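# Open printer door, remove build plate, set it down

## Task

Swing the 3-D printer's door fully open so it stays open by itself. Lift the build plate (the thin magnetic sheet sitting on the heated bed) out with the printed part still attached, and set the plate down flat on the printer's supporting surface, away from both the printer and its door. At the end the printer must be in its original spot and orientation, and the surrounding objects must be in their original spots and upright; a small nudge that leaves one close to where it was is acceptable. Nothing may count on the robot holding it in place. Finally release everything and move the arms away.

## Robot and tools

ROBOT AND FRAME. Two arms, left_arm and right_arm, each with six joints and a parallel gripper. All poses use one world frame: origin on the table top midway between the arms, +x pointing out over the table, +z up, and left_arm on the +y side. The arm names do not match the left or right side of any image. Joint order, everywhere: waist, shoulder, elbow, wrist pitch, wrist yaw, wrist roll. A gripper's fingers extend along its own +z axis and close along its y axis; the reported end_effector_position is the point between the pads, roughly 1 cm behind the tips, and it gets less accurate at long reach.

execute_actions(actions). actions is a list of actions; an empty list just returns state and images. Each action is a table of at most 15 rows, each row lasting one control step (1/30 s); if fewer than 15 rows are given, the last repeats to fill 15 steps. Every row holds 14 numbers in [-1, 1], one flat list covering both arms: left_arm's 6 joint values then its opening, then right_arm's 6 joint values then its opening. Joint values are offsets, not poses: they are measured from the arm's angles at the start of that action (for a call's first action, the angles in the latest reported state), never from the previous row. Scale: 1.0 equals 1.264 rad waist, 1.32 shoulder, 1.276 elbow, 1.83 wrist pitch, 1.686 wrist yaw, 2.022 wrist roll. Opening is absolute: +1 fully open, -1 closed. Stated joint ranges (rad): waist -2.880 to 2.880, shoulder 0.000 to 3.142, elbow 0.000 to 3.019, wrist pitch -1.693 to 1.571, wrist yaw -1.571 to 1.571, wrist roll -2.094 to 2.094; true ends may differ by 0.019. An action that would push a joint more than 0.019 rad beyond its range is rejected for both arms; a malformed action, or a first action failing that check, rejects the entire call. Joints driven onto an end are clipped there and the result may say "joint sent to its limit" (its absence proves nothing).

move(target, speed, blocking). target is one 14-number row as above; its offsets count from the Joint positions of the latest result showing them, not from where the arm happens to be. All joints follow paths finishing together, so grippers trace curves; paths take 0.5 to 10 s and ignore obstacles and the other arm. speed (rad/s, 0.01 to 2, default 0.5) caps the joint with the largest travel. Finger openings are sent immediately. Faster moves and targets set deeper past a contact hit and press harder. blocking=false returns after 0.5 s while motion continues; then only wait or stop are accepted until a result shows the move finished. The result adds a "move:" line: ending (done, off_target, moving, held, fault), limits=held or limits=none, and each arm's joint farthest from target.

wait(seconds), 0 to 10: lets the scene run with the last commands held; returns early if a running move ends. stop(): brakes a running move (needs room, more when fast); fingers keep going. zoom_image(camera, region): camera is cam_high, cam_low, cam_left_wrist or cam_right_wrist; region is [x0, y0, x1, y1] in that camera's pixels, (0,0) top-left, at most 504 by 504. show_instructions(): shows the reference pages. finished_scene(scene): ends the current scene, given its number; irreversible.

MOTION LIMITS. Each step, a joint's target is kept within a lead of its measured angle: 0.264 waist, 0.32 shoulder, 0.276 elbow, 0.33 wrist pitch, 0.186 wrist yaw, 0.522 wrist roll (rad); if targets would move the gripper over 70 mm from its measured spot, all are pulled back. Big offsets therefore need several actions. Zero offsets can let an arm droop; to hold it, send offsets back toward the desired angles in a reply's first call, then zeros. The robot keeps its last command while you are writing.

RESULTS. The state line gives each gripper's position (m) and quaternion (wxyz). Joint positions and Joint velocities list six joints (rad, rad/s) plus the finger gap (m; 0.094 fully open). Joint targets shows what joints are currently driven toward. grip_measured is the opening on the command scale (each gripper off by up to about 1 mm). Step readings list joint angles at some steps; HELD marks steps where an arm was held back. "joint command not followed" means a clearance check altered targets. MOTOR HOT appears from 85 °C; at 100 °C an OVER-TEMPERATURE FAULT drops that arm. FAULT lines mean an arm stopped.

GRIPPING. To hold something, command an opening below grip_measured: about 0.03 below for a firm hold, less for a light one. Pad force is about 50 to 62 N; items thinner than about 2 mm, like the build plate, get weaker grip. Parts held may be tugged briefly and loose items pushed.

CAMERAS. cam_high and cam_low are fixed (504x504); cam_left_wrist and cam_right_wrist are fisheye (616x616) on the hands. Calibration gives K, D and T_world_to_cam for each, accurate to a few degrees and millimetres.

AVOID. Arms colliding or pressing each other, dropping or knocking anything off the table (fails), moving the printer or nearby items, slams, hard hits and heavy pushes, and long loaded holds that overheat motors.

Each tool is called after "Request:" by a JSON object that holds its "api" and its "payload", one argument or row to a line.

Reference images:

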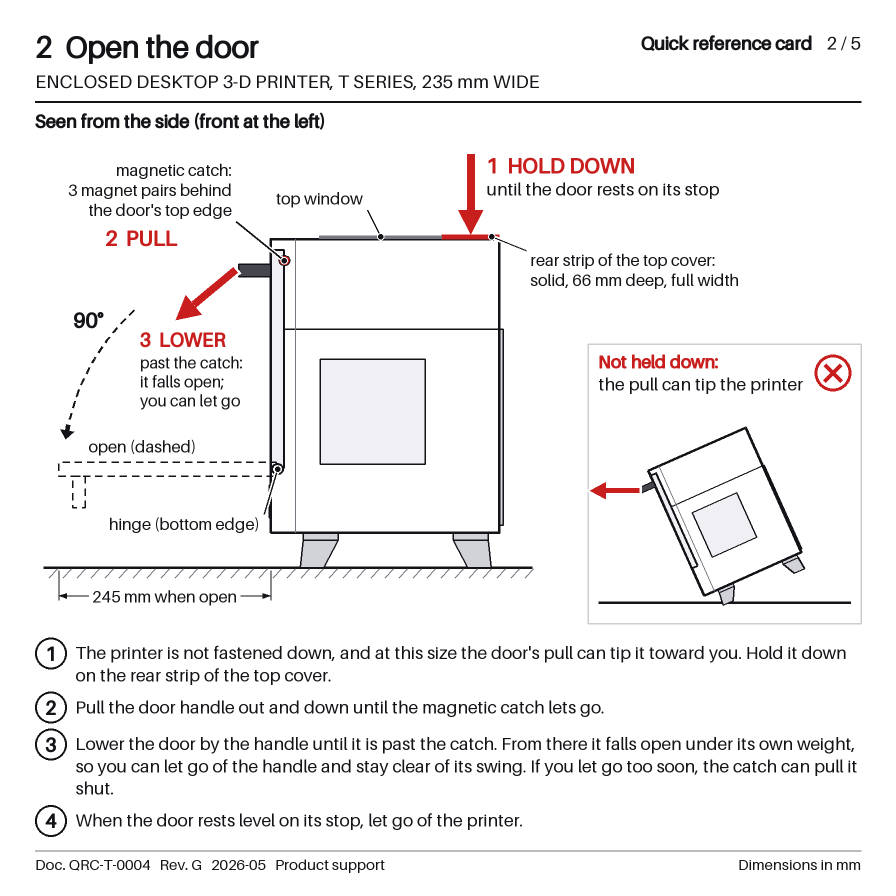

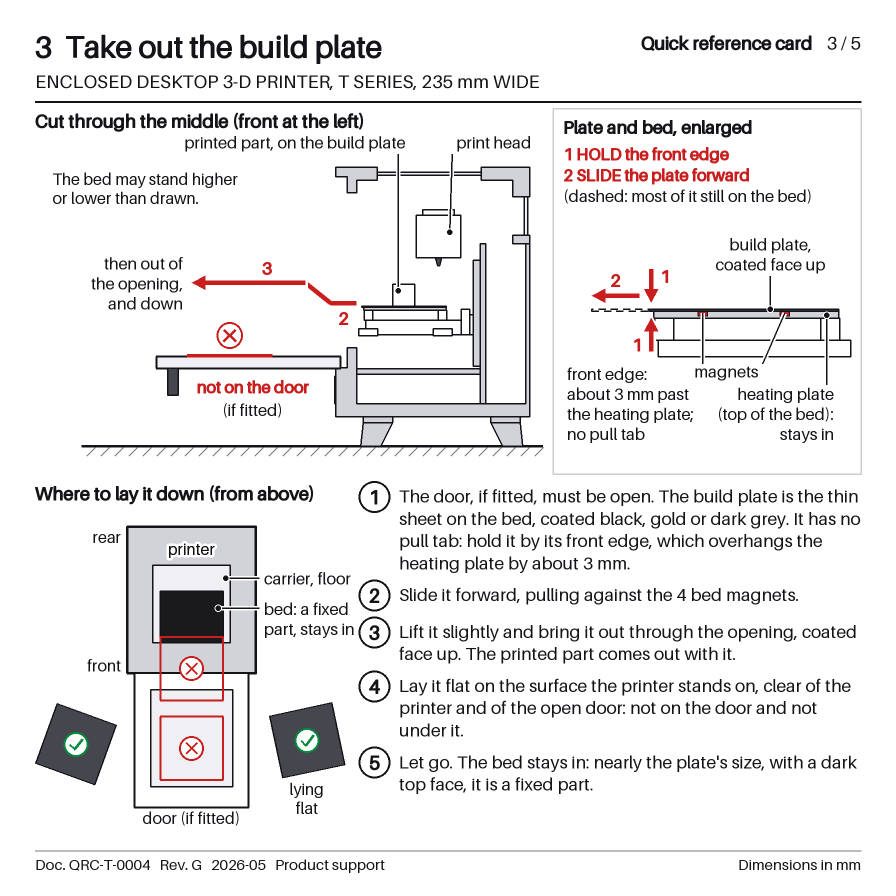

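## Session

Request:
{"api": "execute_actions", "payload": {
  "actions": []
}}

Scene clock: 0.00 s.
left_arm: end_effector_position=(+0.5217, +0.2974, +0.4862) grip_measured=+1.000 end_effector_quat_wxyz=(+0.702, +0.005, +0.712, +0.001) | right_arm: end_effector_position=(+0.5160, -0.2981, +0.4886) grip_measured=+1.000 end_effector_quat_wxyz=(+0.705, +0.005, +0.709, +0.002)
Joint names: [waist, shoulder, elbow, wrist pitch, wrist yaw, wrist roll]
Joint positions: left_arm=[-0.003  1.054  1.045 -0.006  0.002  0.009  0.094] | right_arm=[ 0.009  1.038  1.035 -0.002  0.014  0.011  0.094]
Joint velocities: left_arm=[ 0.005 -0.024  0.007  0.007  0.007 -0.037  0.   ] | right_arm=[-0.005  0.005 -0.002  0.002  0.007 -0.007  0.   ]
Motor temperatures (°C, as the motors report them): left_arm=[25 26 28 26 24 27] | right_arm=[25 25 25 25 26 25]
Joint targets: left_arm=[-0.003 1.058 1.068 -0.004 0.002 0.009] | right_arm=[0.009 1.035 1.070 0.004 0.014 0.011]

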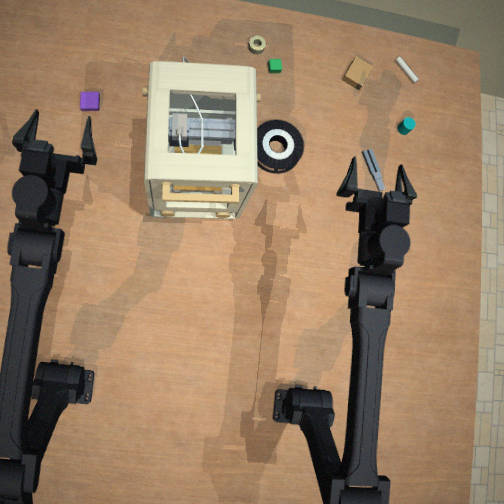

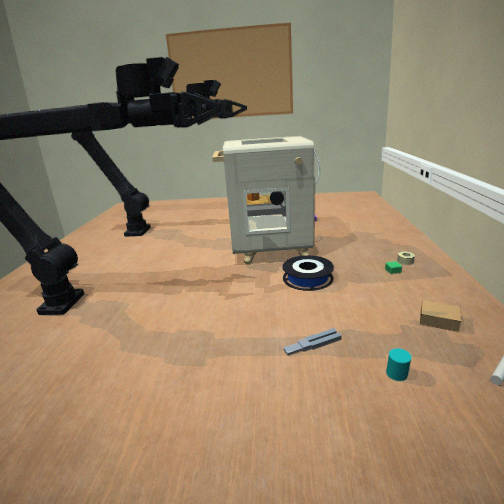

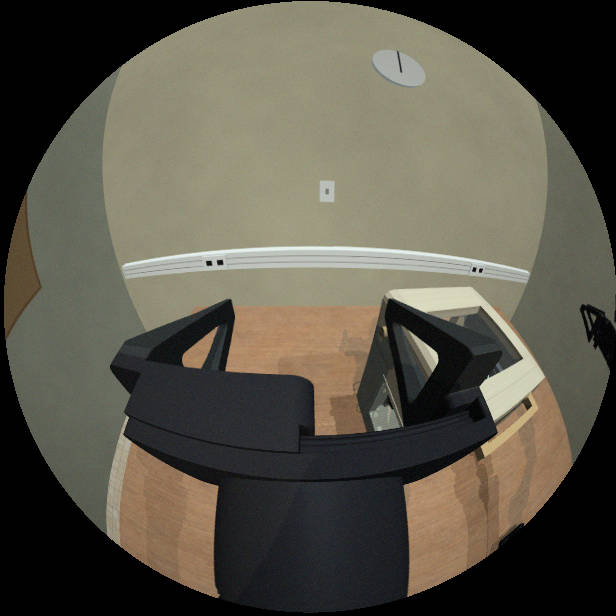

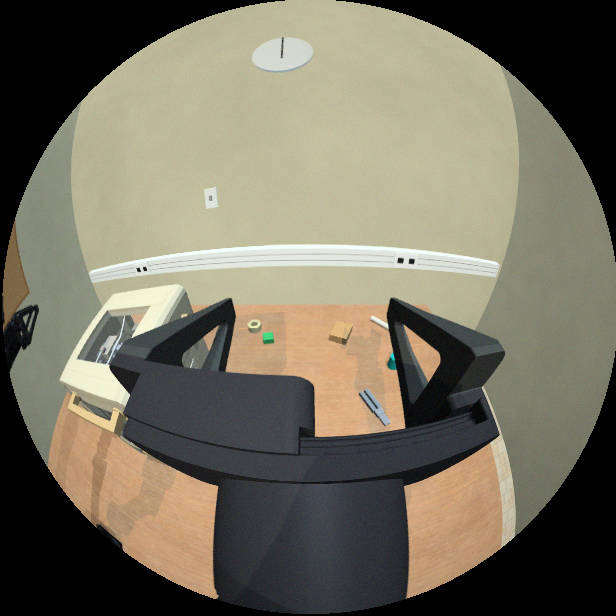

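Request:
{"api": "zoom_image", "payload": {
  "camera": "cam_high",
  "region": [120, 40, 320, 240]
}}

Request:
{"api": "zoom_image", "payload": {
  "camera": "cam_low",
  "region": [190, 120, 350, 280]
}}

Request:
{"api": "move", "payload": {
  "target": [0,-0.2,0,0,0,0,1, 0,0,0.2,0.2,0,0,1]
}}

Region (120, 40, 320, 240) of cam_high's 504x504 image, scaled by 2.520, with more detail than that image has.

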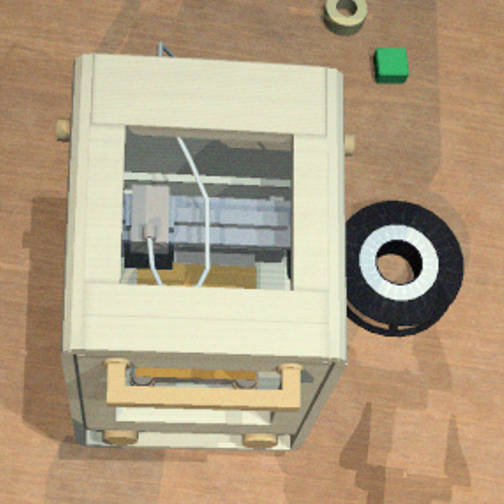

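Region (190, 120, 350, 280) of cam_low's 504x504 image, scaled by 3.150, with more detail than that image has.

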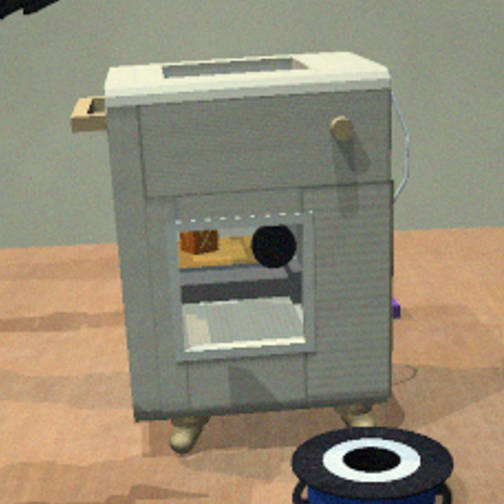

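Scene clock: 4.73 s.
left_arm: end_effector_position=(+0.4076, +0.2978, +0.6066) grip_measured=+1.000 end_effector_quat_wxyz=(+0.792, +0.005, +0.611, +0.002) | right_arm: end_effector_position=(+0.4741, -0.2985, +0.6909) grip_measured=+1.000 end_effector_quat_wxyz=(+0.870, +0.006, +0.493, +0.005)
Joint names: [waist, shoulder, elbow, wrist pitch, wrist yaw, wrist roll]
Joint positions: left_arm=[-0.003  0.781  1.043 -0.006  0.002  0.009  0.094] | right_arm=[0.009 1.038 1.232 0.345 0.014 0.011 0.094]
Joint velocities: left_arm=[-0.005 -0.034  0.007 -0.007  0.051 -0.007  0.   ] | right_arm=[ 0.015  0.005  0.012 -0.007  0.037 -0.051  0.   ]
Motor temperatures (°C, as the motors report them): left_arm=[25 26 30 26 24 27] | right_arm=[25 25 28 25 26 25]
Joint targets: left_arm=[-0.003 0.790 1.045 -0.006 0.002 0.009] | right_arm=[0.009 1.038 1.290 0.364 0.014 0.011]
move: off_target (right_arm); limits=none; left_arm: farthest joint: the shoulder, 0.009 radians from its target (0.264 radians at the start); right_arm: farthest joint: the elbow, 0.058 radians from its target (0.255 radians at the start)
camera_calibration (this result's frames):
cam_left_wrist: T_world_to_cam=[[-0.012787, -0.99989, -0.00747998, 0.30787], [-0.35548, 0.0115377, -0.934613, 0.710777], [0.934596, -0.00929186, -0.355588, -0.0376043], [0, 0, 0, 1]] pos_world=[0.291748, 0.299287, 0.653232]
cam_right_wrist: T_world_to_cam=[[0.0056194, -0.999706, -0.0235783, -0.280643], [-0.0908561, 0.0229707, -0.995599, 0.742345], [0.995848, 0.0077369, -0.0907003, -0.286136], [0, 0, 0, 1]] pos_world=[0.353972, -0.295399, 0.706508]

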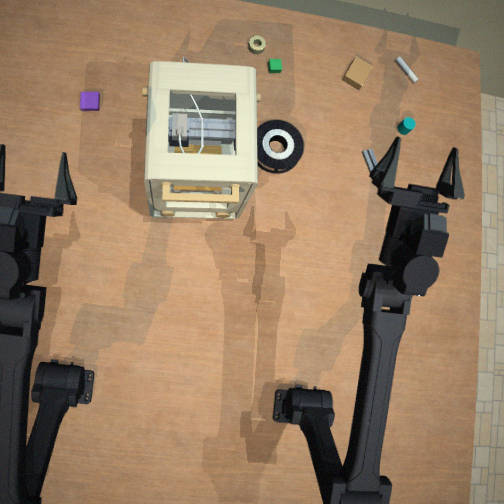

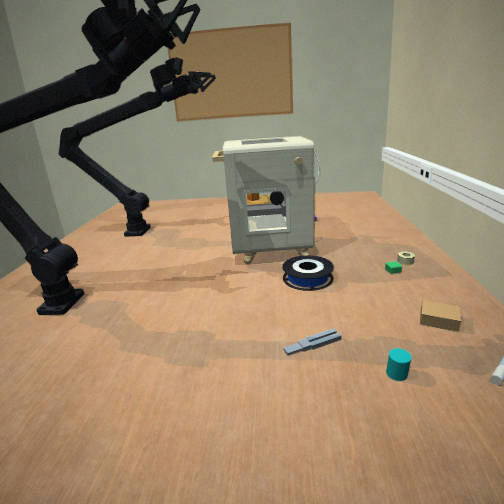

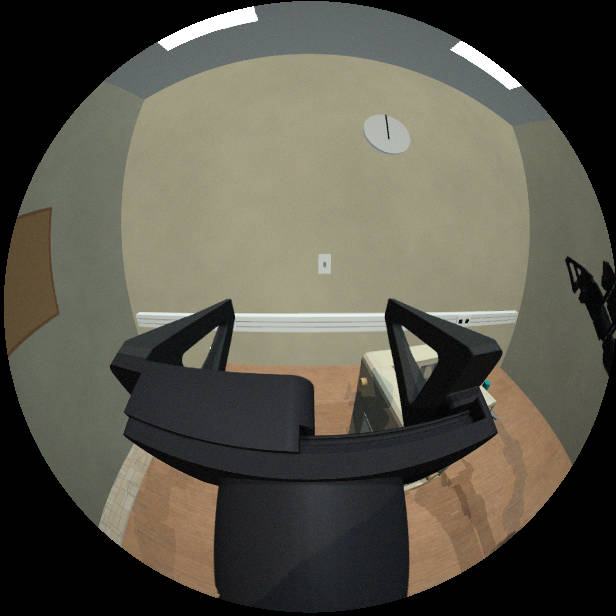

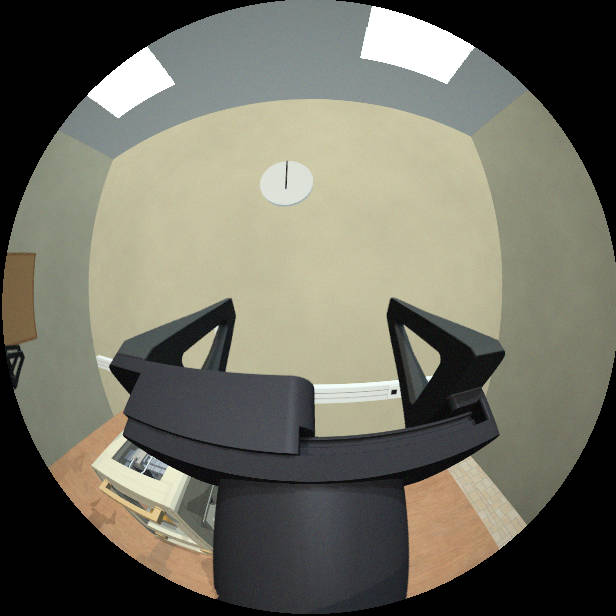

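Request:
{"api": "move", "payload": {
  "target": [0,0,-0.3,0,0,0,1, 0,0,0,-0.4,0,0,1]
}}

Request:
{"api": "move", "payload": {
  "target": [0.3,0,0,0,0,0.3,1, 0,0,0,0,0.3,0,1]
}}

Scene clock: 7.97 s.
left_arm: end_effector_position=(+0.4235, +0.2977, +0.3677) grip_measured=+1.000 end_effector_quat_wxyz=(+0.661, +0.005, +0.751, +0.001) | right_arm: end_effector_position=(+0.5049, -0.2982, +0.5212) grip_measured=+1.000 end_effector_quat_wxyz=(+0.641, +0.005, +0.767, +0.001)
Joint names: [waist, shoulder, elbow, wrist pitch, wrist yaw, wrist roll]
Joint positions: left_arm=[-0.003  0.78   0.659 -0.006  0.002  0.009  0.094] | right_arm=[ 0.009  1.038  1.232 -0.372  0.014  0.011  0.094]
Joint velocities: left_arm=[-0.005 -0.015  0.007 -0.012 -0.066 -0.007  0.   ] | right_arm=[-0.015 -0.015 -0.002  0.012 -0.022  0.022  0.   ]
Motor temperatures (°C, as the motors report them): left_arm=[25 26 31 26 24 27] | right_arm=[25 25 29 25 26 25]
Joint targets: left_arm=[-0.003 0.781 0.661 -0.006 0.002 0.009] | right_arm=[0.009 1.038 1.232 -0.388 0.014 0.011]
move: done; limits=none; left_arm: farthest joint: the shoulder, 0.001 radians from its target (0.000 radians at the start); right_arm: farthest joint: the wrist pitch, 0.015 radians from its target (0.732 radians at the start)
camera_calibration (this result's frames):
cam_left_wrist: T_world_to_cam=[[-0.0148956, -0.999883, -0.00338535, 0.305619], [-0.679271, 0.0126037, -0.73378, 0.556065], [0.733737, -0.00863054, -0.679379, 0.0664878], [0, 0, 0, 1]] pos_world=[0.333486, 0.299149, 0.454234]
cam_right_wrist: T_world_to_cam=[[-0.00899194, -0.99984, -0.0154313, -0.281444], [-0.722603, 0.0171642, -0.69105, 0.734659], [0.691205, 0.00493684, -0.722642, 0.15015], [0, 0, 0, 1]] pos_world=[0.424551, -0.29475, 0.611848]

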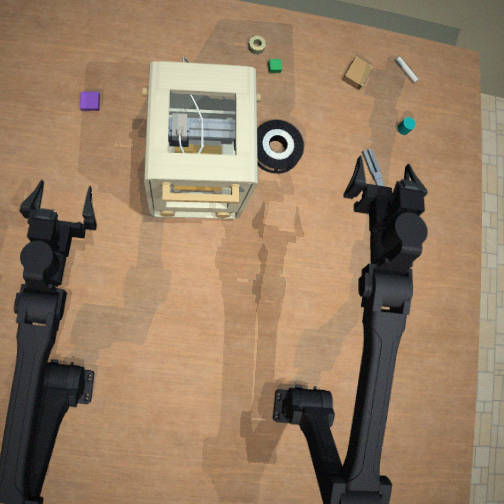

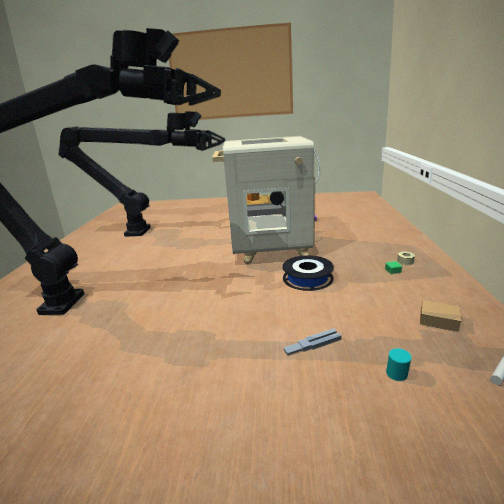

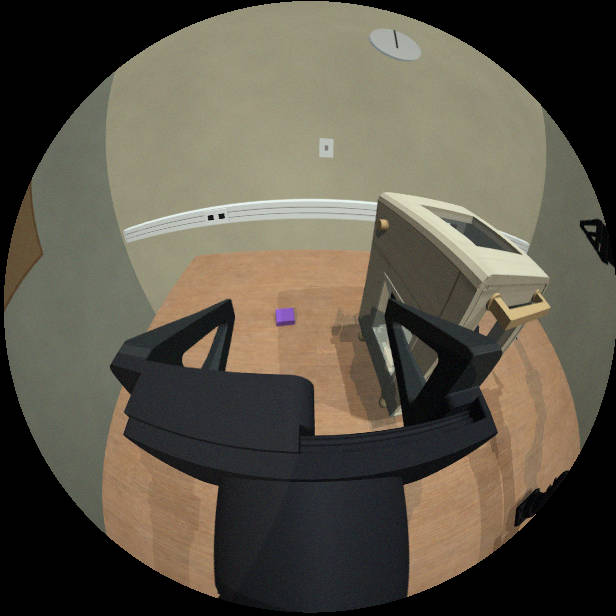

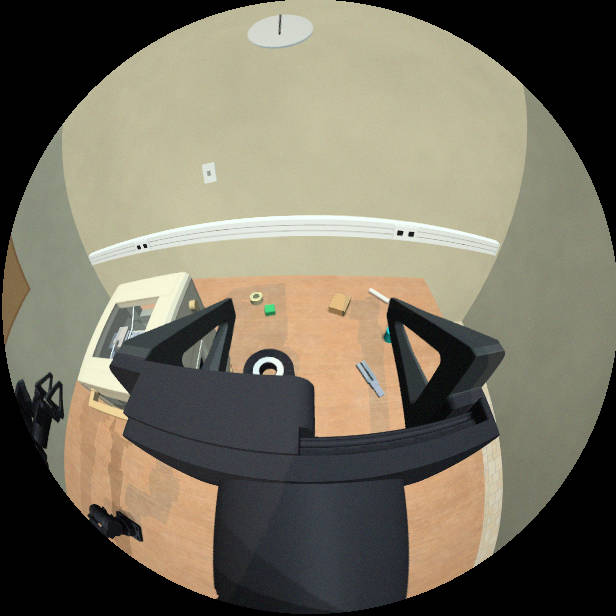

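Scene clock: 9.97 s.
left_arm: end_effector_position=(+0.3958, +0.4506, +0.3677) grip_measured=+1.000 end_effector_quat_wxyz=(+0.586, +0.089, +0.745, +0.306) | right_arm: end_effector_position=(+0.4835, -0.3810, +0.5252) grip_measured=+1.000 end_effector_quat_wxyz=(+0.622, +0.165, +0.742, -0.190)
Joint names: [waist, shoulder, elbow, wrist pitch, wrist yaw, wrist roll]
Joint positions: left_arm=[ 0.366  0.78   0.659 -0.006  0.002  0.6    0.094] | right_arm=[ 0.009  1.038  1.232 -0.372  0.517  0.011  0.094]
Joint velocities: left_arm=[-0.015  0.015  0.012  0.007 -0.022 -0.051  0.   ] | right_arm=[-0.015  0.005  0.007 -0.007 -0.007 -0.007  0.   ]
Motor temperatures (°C, as the motors report them): left_arm=[25 26 31 26 24 27] | right_arm=[25 25 29 25 26 25]
Joint targets: left_arm=[0.376 0.780 0.659 -0.006 0.002 0.616] | right_arm=[0.009 1.038 1.232 -0.372 0.520 0.011]
move: done; limits=none; left_arm: farthest joint: the wrist roll, 0.015 radians from its target (0.607 radians at the start); right_arm: farthest joint: the wrist yaw, 0.003 radians from its target (0.506 radians at the start)
camera_calibration (this result's frames):
cam_left_wrist: T_world_to_cam=[[0.219402, -0.802035, -0.55552, 0.479176], [-0.781801, 0.196099, -0.591889, 0.441076], [0.583653, 0.564168, -0.584007, -0.145644], [0, 0, 0, 1]] pos_world=[0.324707, 0.379989, 0.442203]
cam_right_wrist: T_world_to_cam=[[-0.483086, -0.87279, 0.0697542, -0.131495], [-0.641999, 0.298917, -0.706036, 0.799651], [0.59537, -0.385858, -0.704733, 0.0562331], [0, 0, 0, 1]] pos_world=[0.416372, -0.332098, 0.613383]

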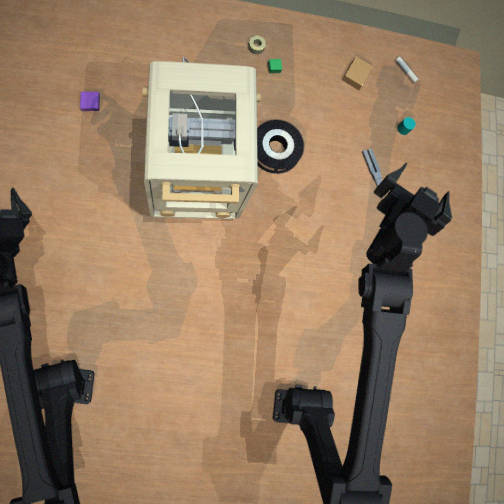

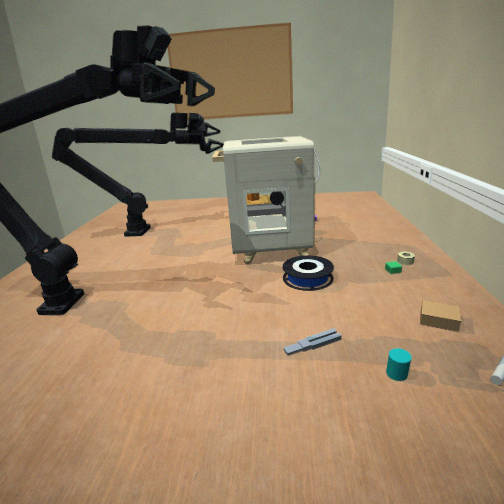

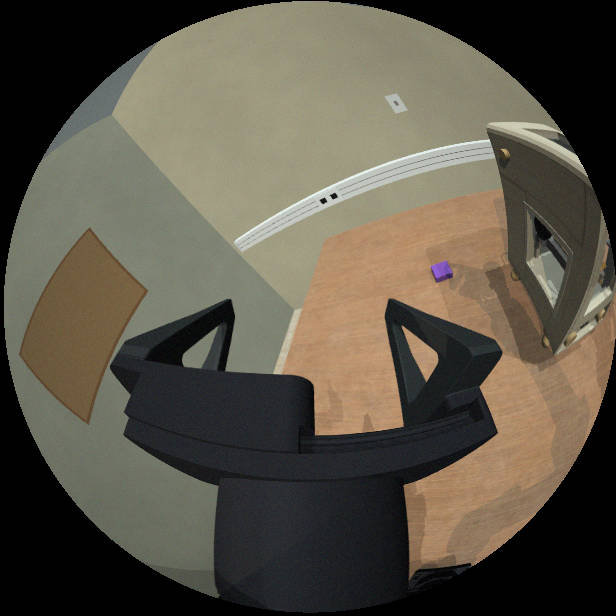

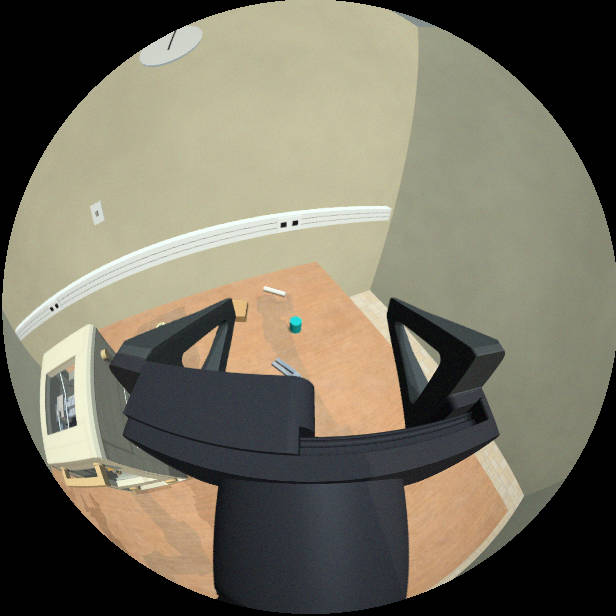

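Request:
{"api": "move", "payload": {
  "target": [-0.67,0.555,1.0,-0.877,0,0.202,0, 0.341,0.70,0.92,-0.405,-0.307,0,-1],
  "speed": 0.6
}}

Scene clock: 23.47 s.
left_arm: end_effector_position=(+0.4447, +0.0693, +0.4310) grip_measured=+0.002 end_effector_quat_wxyz=(+0.176, +0.660, +0.729, +0.045) | right_arm: end_effector_position=(+0.6944, +0.0238, +0.4346) grip_measured=-0.996 end_effector_quat_wxyz=(+0.402, -0.192, +0.891, +0.091)
Joint names: [waist, shoulder, elbow, wrist pitch, wrist yaw, wrist roll]
Joint positions: left_arm=[-0.477  1.495  1.891 -1.601  0.002  0.994  0.047] | right_arm=[ 0.437  1.954  2.332 -1.099  0.001  0.011  0.   ]
Joint velocities: left_arm=[-0.005 -0.005  0.007 -0.012 -0.081 -0.051  0.   ] | right_arm=[ 0.015 -0.005 -0.012 -0.002 -0.081  0.066 -0.   ]
Motor temperatures (°C, as the motors report them): left_arm=[25 26 33 26 24 27] | right_arm=[25 25 32 26 26 25]
Joint targets: left_arm=[-0.481 1.512 1.935 -1.611 0.002 1.009] | right_arm=[0.440 1.962 2.406 -1.113 -0.000 0.011]
move: off_target (left_arm, right_arm); limits=none; left_arm: farthest joint: the elbow, 0.044 radians from its target (1.276 radians at the start); right_arm: farthest joint: the elbow, 0.074 radians from its target (1.174 radians at the start)
camera_calibration (this result's frames):
cam_left_wrist: T_world_to_cam=[[-0.948606, -0.128148, -0.289353, 0.555822], [-0.2373, 0.892971, 0.38248, -0.118882], [0.209369, 0.431486, -0.877487, 0.379974], [0, 0, 0, 1]] pos_world=[0.419491, 0.013432, 0.53972]
cam_right_wrist: T_world_to_cam=[[0.410573, -0.911747, -0.0121249, -0.254009], [-0.890968, -0.398316, -0.217992, 0.727506], [0.193924, 0.100304, -0.975875, 0.408051], [0, 0, 0, 1]] pos_world=[0.673343, 0.0172558, 0.553718]

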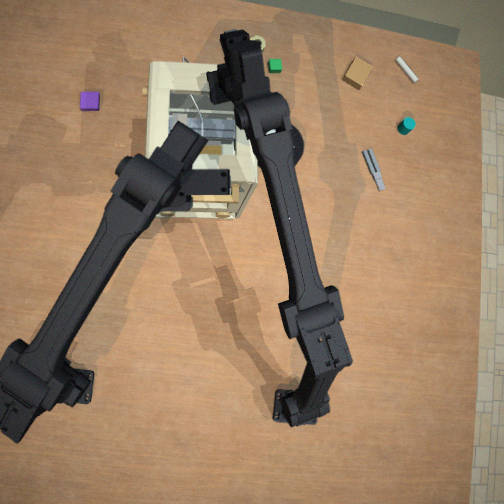

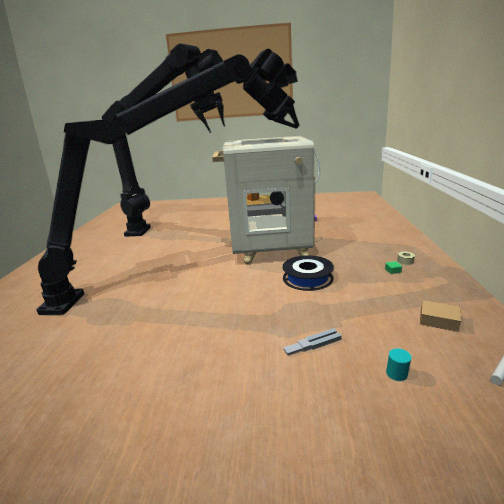

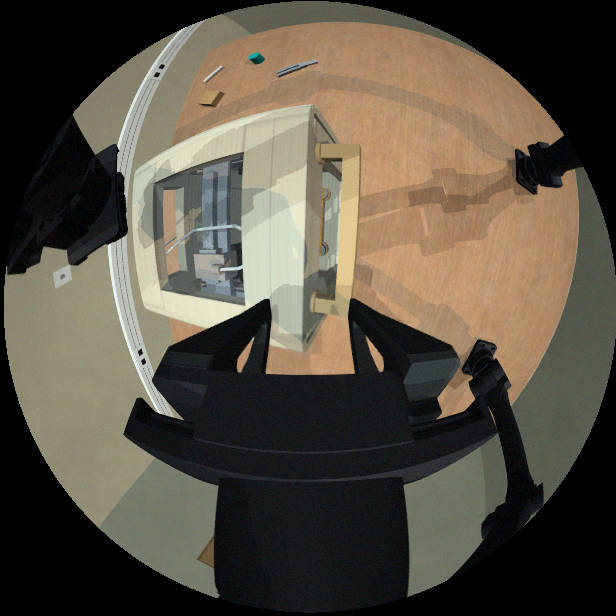

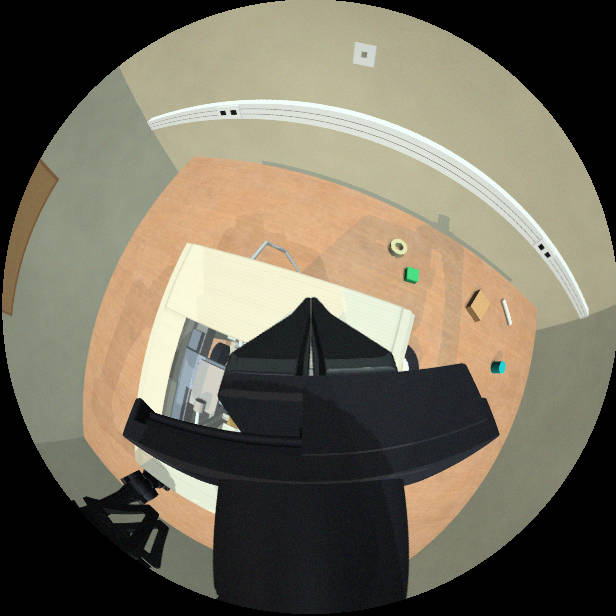

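Request:
{"api": "move", "payload": {
  "target": [-0.036,-0.032,-0.127,0.066,0,-0.015,-0.36, 0,0,-0.075,0,0,0,-1],
  "speed": 0.12
}}

Request:
{"api": "zoom_image", "payload": {
  "camera": "cam_low",
  "region": [170, 80, 330, 200]
}}

Scene clock: 28.03 s.
left_arm: end_effector_position=(+0.4363, +0.0561, +0.3851) grip_measured=-0.358 end_effector_quat_wxyz=(+0.168, +0.666, +0.725, +0.039) | right_arm: end_effector_position=(+0.6920, +0.0227, +0.3986) grip_measured=-0.996 end_effector_quat_wxyz=(+0.372, -0.195, +0.904, +0.084)
Joint names: [waist, shoulder, elbow, wrist pitch, wrist yaw, wrist roll]
Joint positions: left_arm=[-0.508  1.461  1.732 -1.493  0.002  0.978  0.03 ] | right_arm=[ 0.437  1.954  2.265 -1.099  0.001  0.011  0.   ]
Joint velocities: left_arm=[-0.005  0.005  0.002  0.002 -0.022  0.007 -0.001] | right_arm=[ 0.005 -0.005  0.002  0.022  0.022 -0.007 -0.001]
Motor temperatures (°C, as the motors report them): left_arm=[25 27 34 26 24 27] | right_arm=[25 26 33 26 26 25]
Joint targets: left_arm=[-0.523 1.452 1.728 -1.481 0.002 0.963] | right_arm=[0.437 1.954 2.236 -1.099 0.001 0.011]
move: off_target (right_arm); limits=none; left_arm: farthest joint: the waist, 0.015 radians from its target (0.046 radians at the start); right_arm: farthest joint: the elbow, 0.029 radians from its target (0.096 radians at the start)
camera_calibration (this result's frames):
cam_left_wrist: T_world_to_cam=[[-0.955767, -0.111285, -0.272259, 0.528454], [-0.215324, 0.895311, 0.389941, -0.104107], [0.200362, 0.431317, -0.879671, 0.351985], [0, 0, 0, 1]] pos_world=[0.412137, 0.000200649, 0.494103]
cam_right_wrist: T_world_to_cam=[[0.409868, -0.912076, -0.011158, -0.254373], [-0.902173, -0.403553, -0.152411, 0.698814], [0.134508, 0.072535, -0.988254, 0.420235], [0, 0, 0, 1]] pos_world=[0.678185, 0.0195191, 0.518968]

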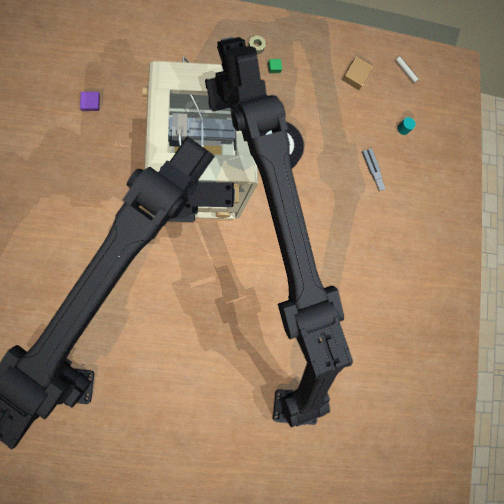

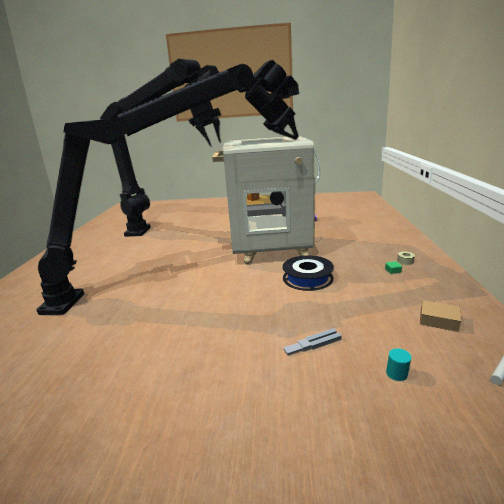

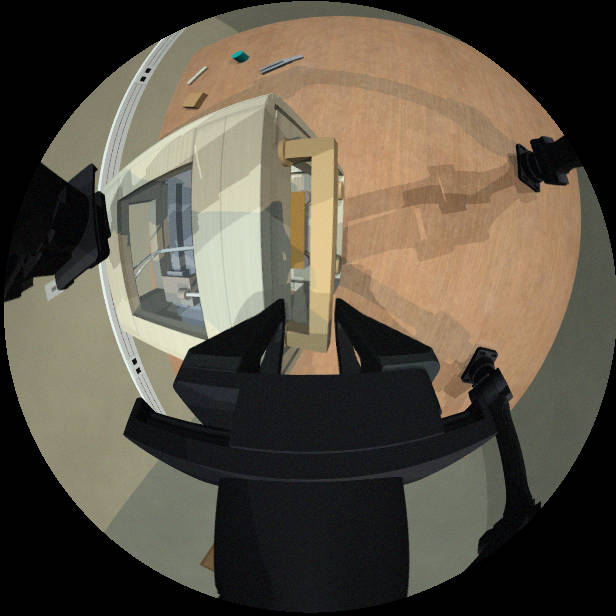

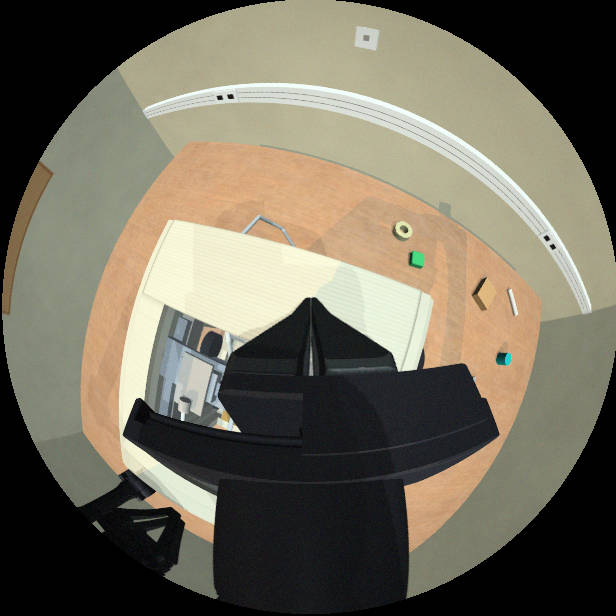

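Region (170, 80, 330, 200) of cam_low's 504x504 image, scaled by 3.150, with more detail than that image has; it fills the top 378 rows of this view, and the rest is white.

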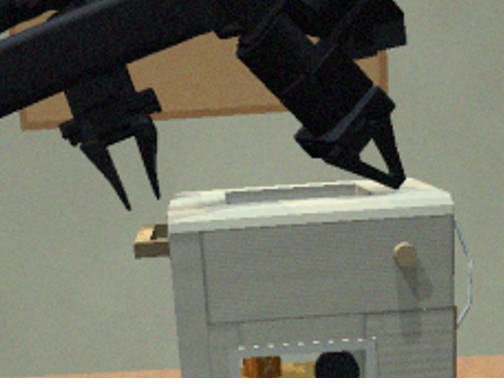

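Request:
{"api": "move", "payload": {
  "target": [-0.01,-0.02,-0.09,0.059,0,0,-0.36, 0,0,-0.05,0,0,0,-1],
  "speed": 0.08
}}

Request:
{"api": "zoom_image", "payload": {
  "camera": "cam_low",
  "region": [170, 80, 330, 200]
}}

Scene clock: 31.17 s.
left_arm: end_effector_position=(+0.4376, +0.0554, +0.3508) grip_measured=-0.358 end_effector_quat_wxyz=(+0.169, +0.666, +0.725, +0.039) | right_arm: end_effector_position=(+0.6878, +0.0207, +0.3974) grip_measured=-0.996 end_effector_quat_wxyz=(+0.370, -0.195, +0.904, +0.084)
Joint names: [waist, shoulder, elbow, wrist pitch, wrist yaw, wrist roll]
Joint positions: left_arm=[-0.508  1.444  1.621 -1.398  0.002  0.978  0.03 ] | right_arm=[ 0.437  1.939  2.24  -1.093  0.001  0.011  0.   ]
Joint velocities: left_arm=[ 0.005 -0.005 -0.022  0.012 -0.051 -0.007  0.   ] | right_arm=[-0.005 -0.005 -0.012  0.002 -0.066  0.11  -0.001]
Motor temperatures (°C, as the motors report them): left_arm=[25 27 33 26 24 27] | right_arm=[25 27 32 26 26 25]
Joint targets: left_arm=[-0.521 1.435 1.617 -1.386 0.002 0.978] | right_arm=[0.437 1.954 2.201 -1.099 0.001 0.011]
move: off_target (right_arm); limits=none; left_arm: farthest joint: the waist, 0.013 radians from its target (0.013 radians at the start); right_arm: farthest joint: the elbow, 0.038 radians from its target (0.064 radians at the start)
camera_calibration (this result's frames):
cam_left_wrist: T_world_to_cam=[[-0.955381, -0.111861, -0.273377, 0.520566], [-0.21614, 0.895567, 0.388901, -0.0890871], [0.201324, 0.430636, -0.879785, 0.321547], [0, 0, 0, 1]] pos_world=[0.413349, -0.000454971, 0.459849]
cam_right_wrist: T_world_to_cam=[[0.409826, -0.912096, -0.0110955, -0.254452], [-0.902744, -0.40382, -0.148263, 0.692728], [0.13075, 0.0707785, -0.988886, 0.422664], [0, 0, 0, 1]] pos_world=[0.674373, 0.0177376, 0.517849]

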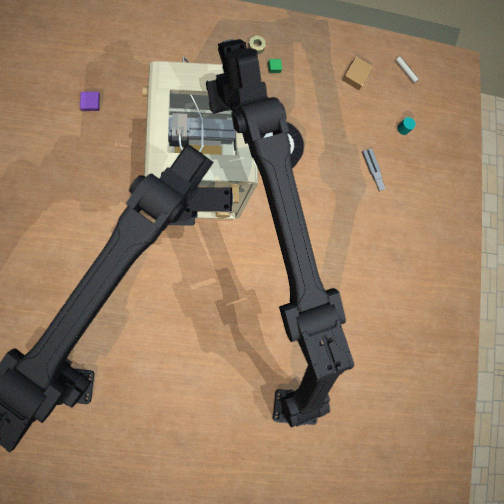

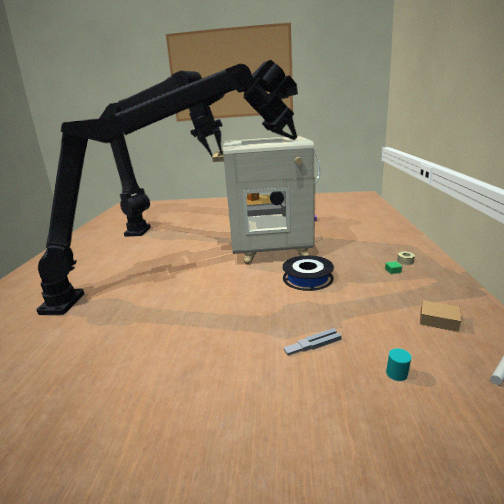

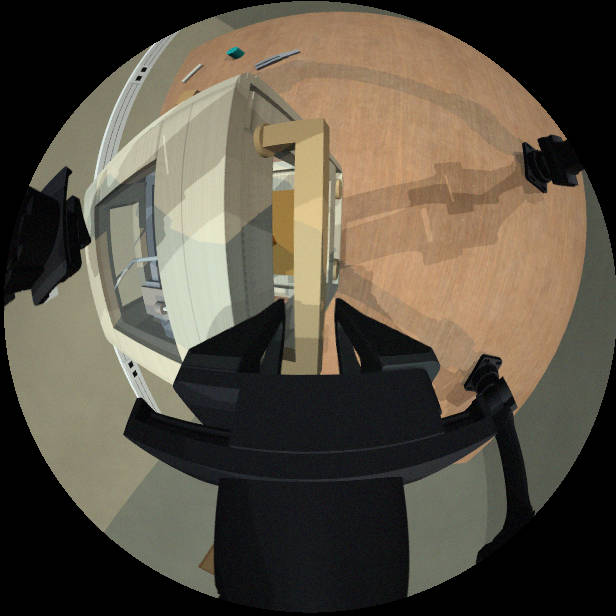

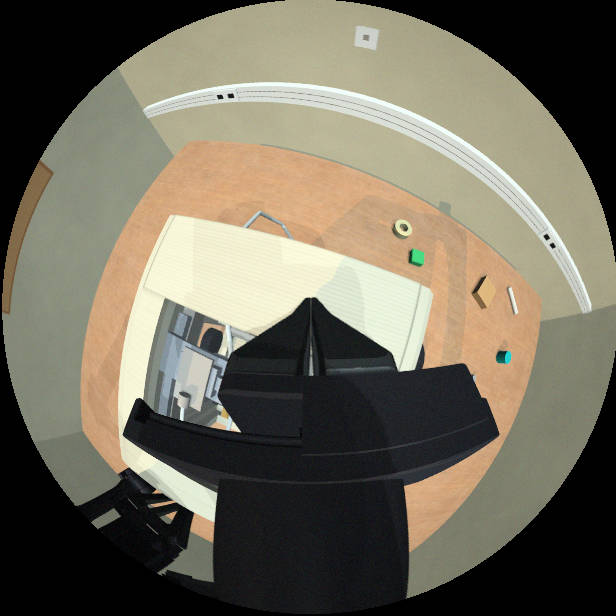

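Region (170, 80, 330, 200) of cam_low's 504x504 image, scaled by 3.150, with more detail than that image has; it fills the top 378 rows of this view, and the rest is white.

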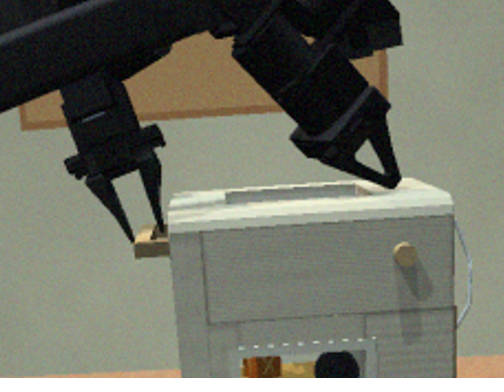

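Request:
{"api": "move", "payload": {
  "target": [-0.075,-0.145,-0.209,0.09,0,-0.035,-0.36, 0,0.03,-0.05,0,0,0,-1],
  "speed": 0.08
}}

Request:
{"api": "zoom_image", "payload": {
  "camera": "cam_low",
  "region": [150, 80, 330, 260]
}}

Scene clock: 37.37 s.
left_arm: end_effector_position=(+0.3732, +0.0474, +0.3242) grip_measured=-0.359 end_effector_quat_wxyz=(+0.206, +0.672, +0.711, +0.032) | right_arm: end_effector_position=(+0.6879, +0.0208, +0.3962) grip_measured=-0.996 end_effector_quat_wxyz=(+0.372, -0.195, +0.903, +0.084)
Joint names: [waist, shoulder, elbow, wrist pitch, wrist yaw, wrist roll]
Joint positions: left_arm=[-0.593  1.259  1.356 -1.249  0.003  0.921  0.03 ] | right_arm=[ 0.437  1.934  2.226 -1.08   0.001  0.011  0.   ]
Joint velocities: left_arm=[ 0.005 -0.005 -0.002 -0.007  0.081 -0.081 -0.   ] | right_arm=[ 0.005 -0.005  0.002 -0.007  0.051 -0.11  -0.001]
Motor temperatures (°C, as the motors report them): left_arm=[25 27 33 26 24 27] | right_arm=[25 28 31 26 26 25]
Joint targets: left_arm=[-0.602 1.252 1.354 -1.233 0.002 0.907] | right_arm=[0.437 1.978 2.176 -1.093 0.001 0.011]
move: off_target (right_arm); limits=none; left_arm: farthest joint: the wrist pitch, 0.015 radians from its target (0.165 radians at the start); right_arm: farthest joint: the elbow, 0.050 radians from its target (0.063 radians at the start)
camera_calibration (this result's frames):
cam_left_wrist: T_world_to_cam=[[-0.944627, -0.0971122, -0.313447, 0.45914], [-0.203821, 0.922242, 0.328522, -0.0718378], [0.257171, 0.374218, -0.890968, 0.299927], [0, 0, 0, 1]] pos_world=[0.341941, -0.00139802, 0.434742]
cam_right_wrist: T_world_to_cam=[[0.409872, -0.912075, -0.0111636, -0.25447], [-0.90212, -0.403529, -0.152788, 0.693997], [0.134849, 0.0726946, -0.988196, 0.418242], [0, 0, 0, 1]] pos_world=[0.673968, 0.0175483, 0.516499]

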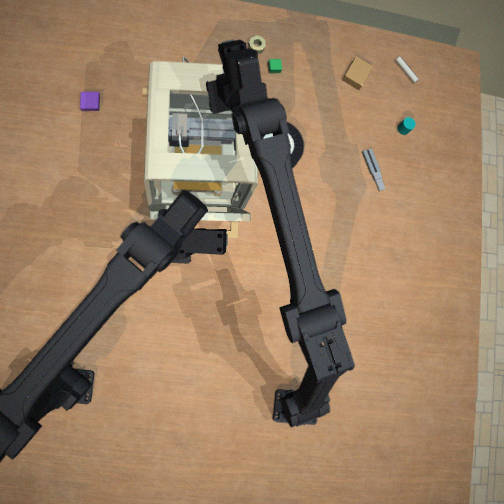

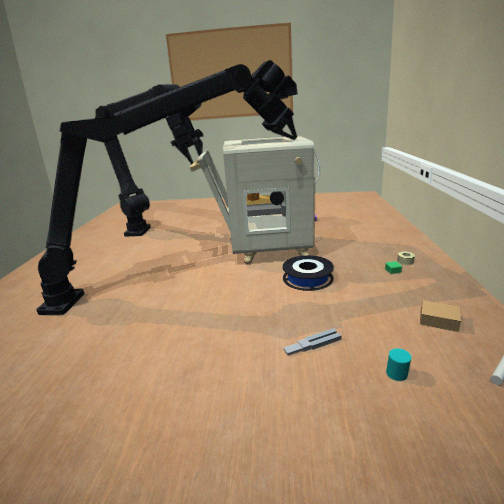

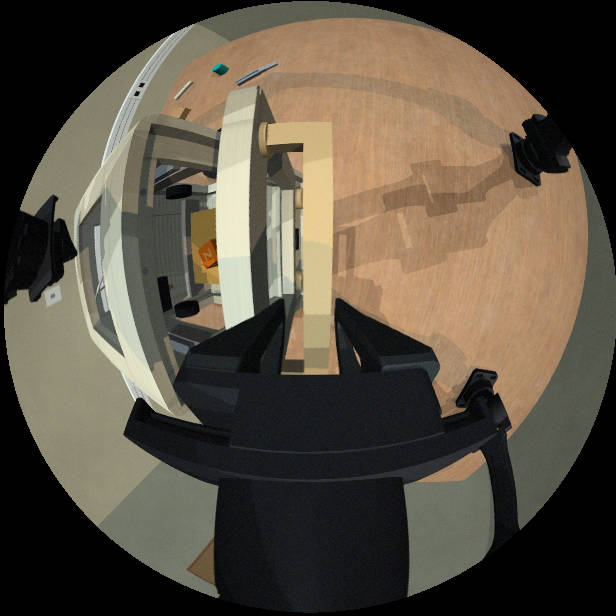

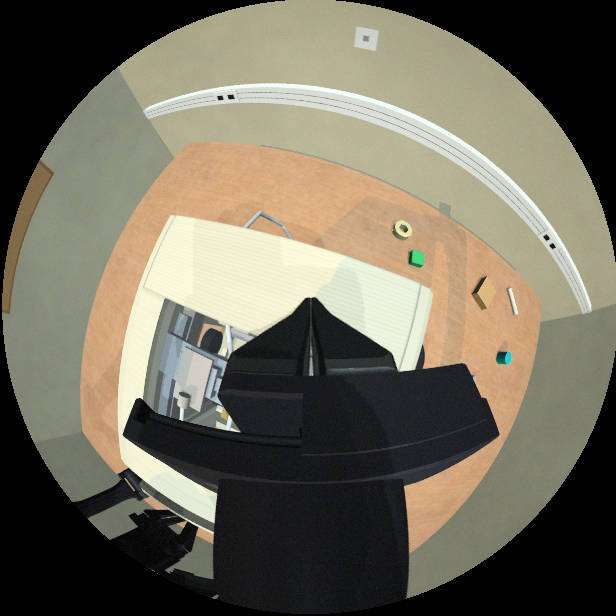

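Region (150, 80, 330, 260) of cam_low's 504x504 image, scaled by 2.800, with more detail than that image has.

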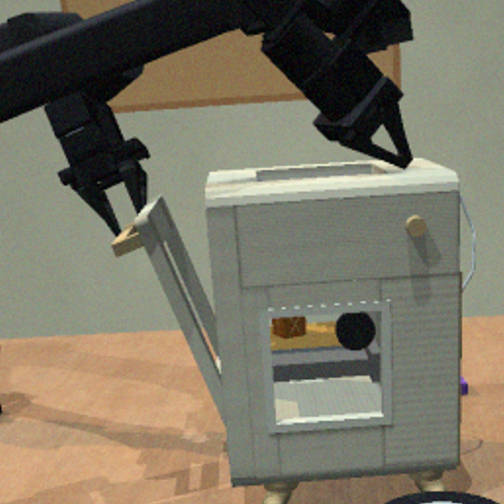

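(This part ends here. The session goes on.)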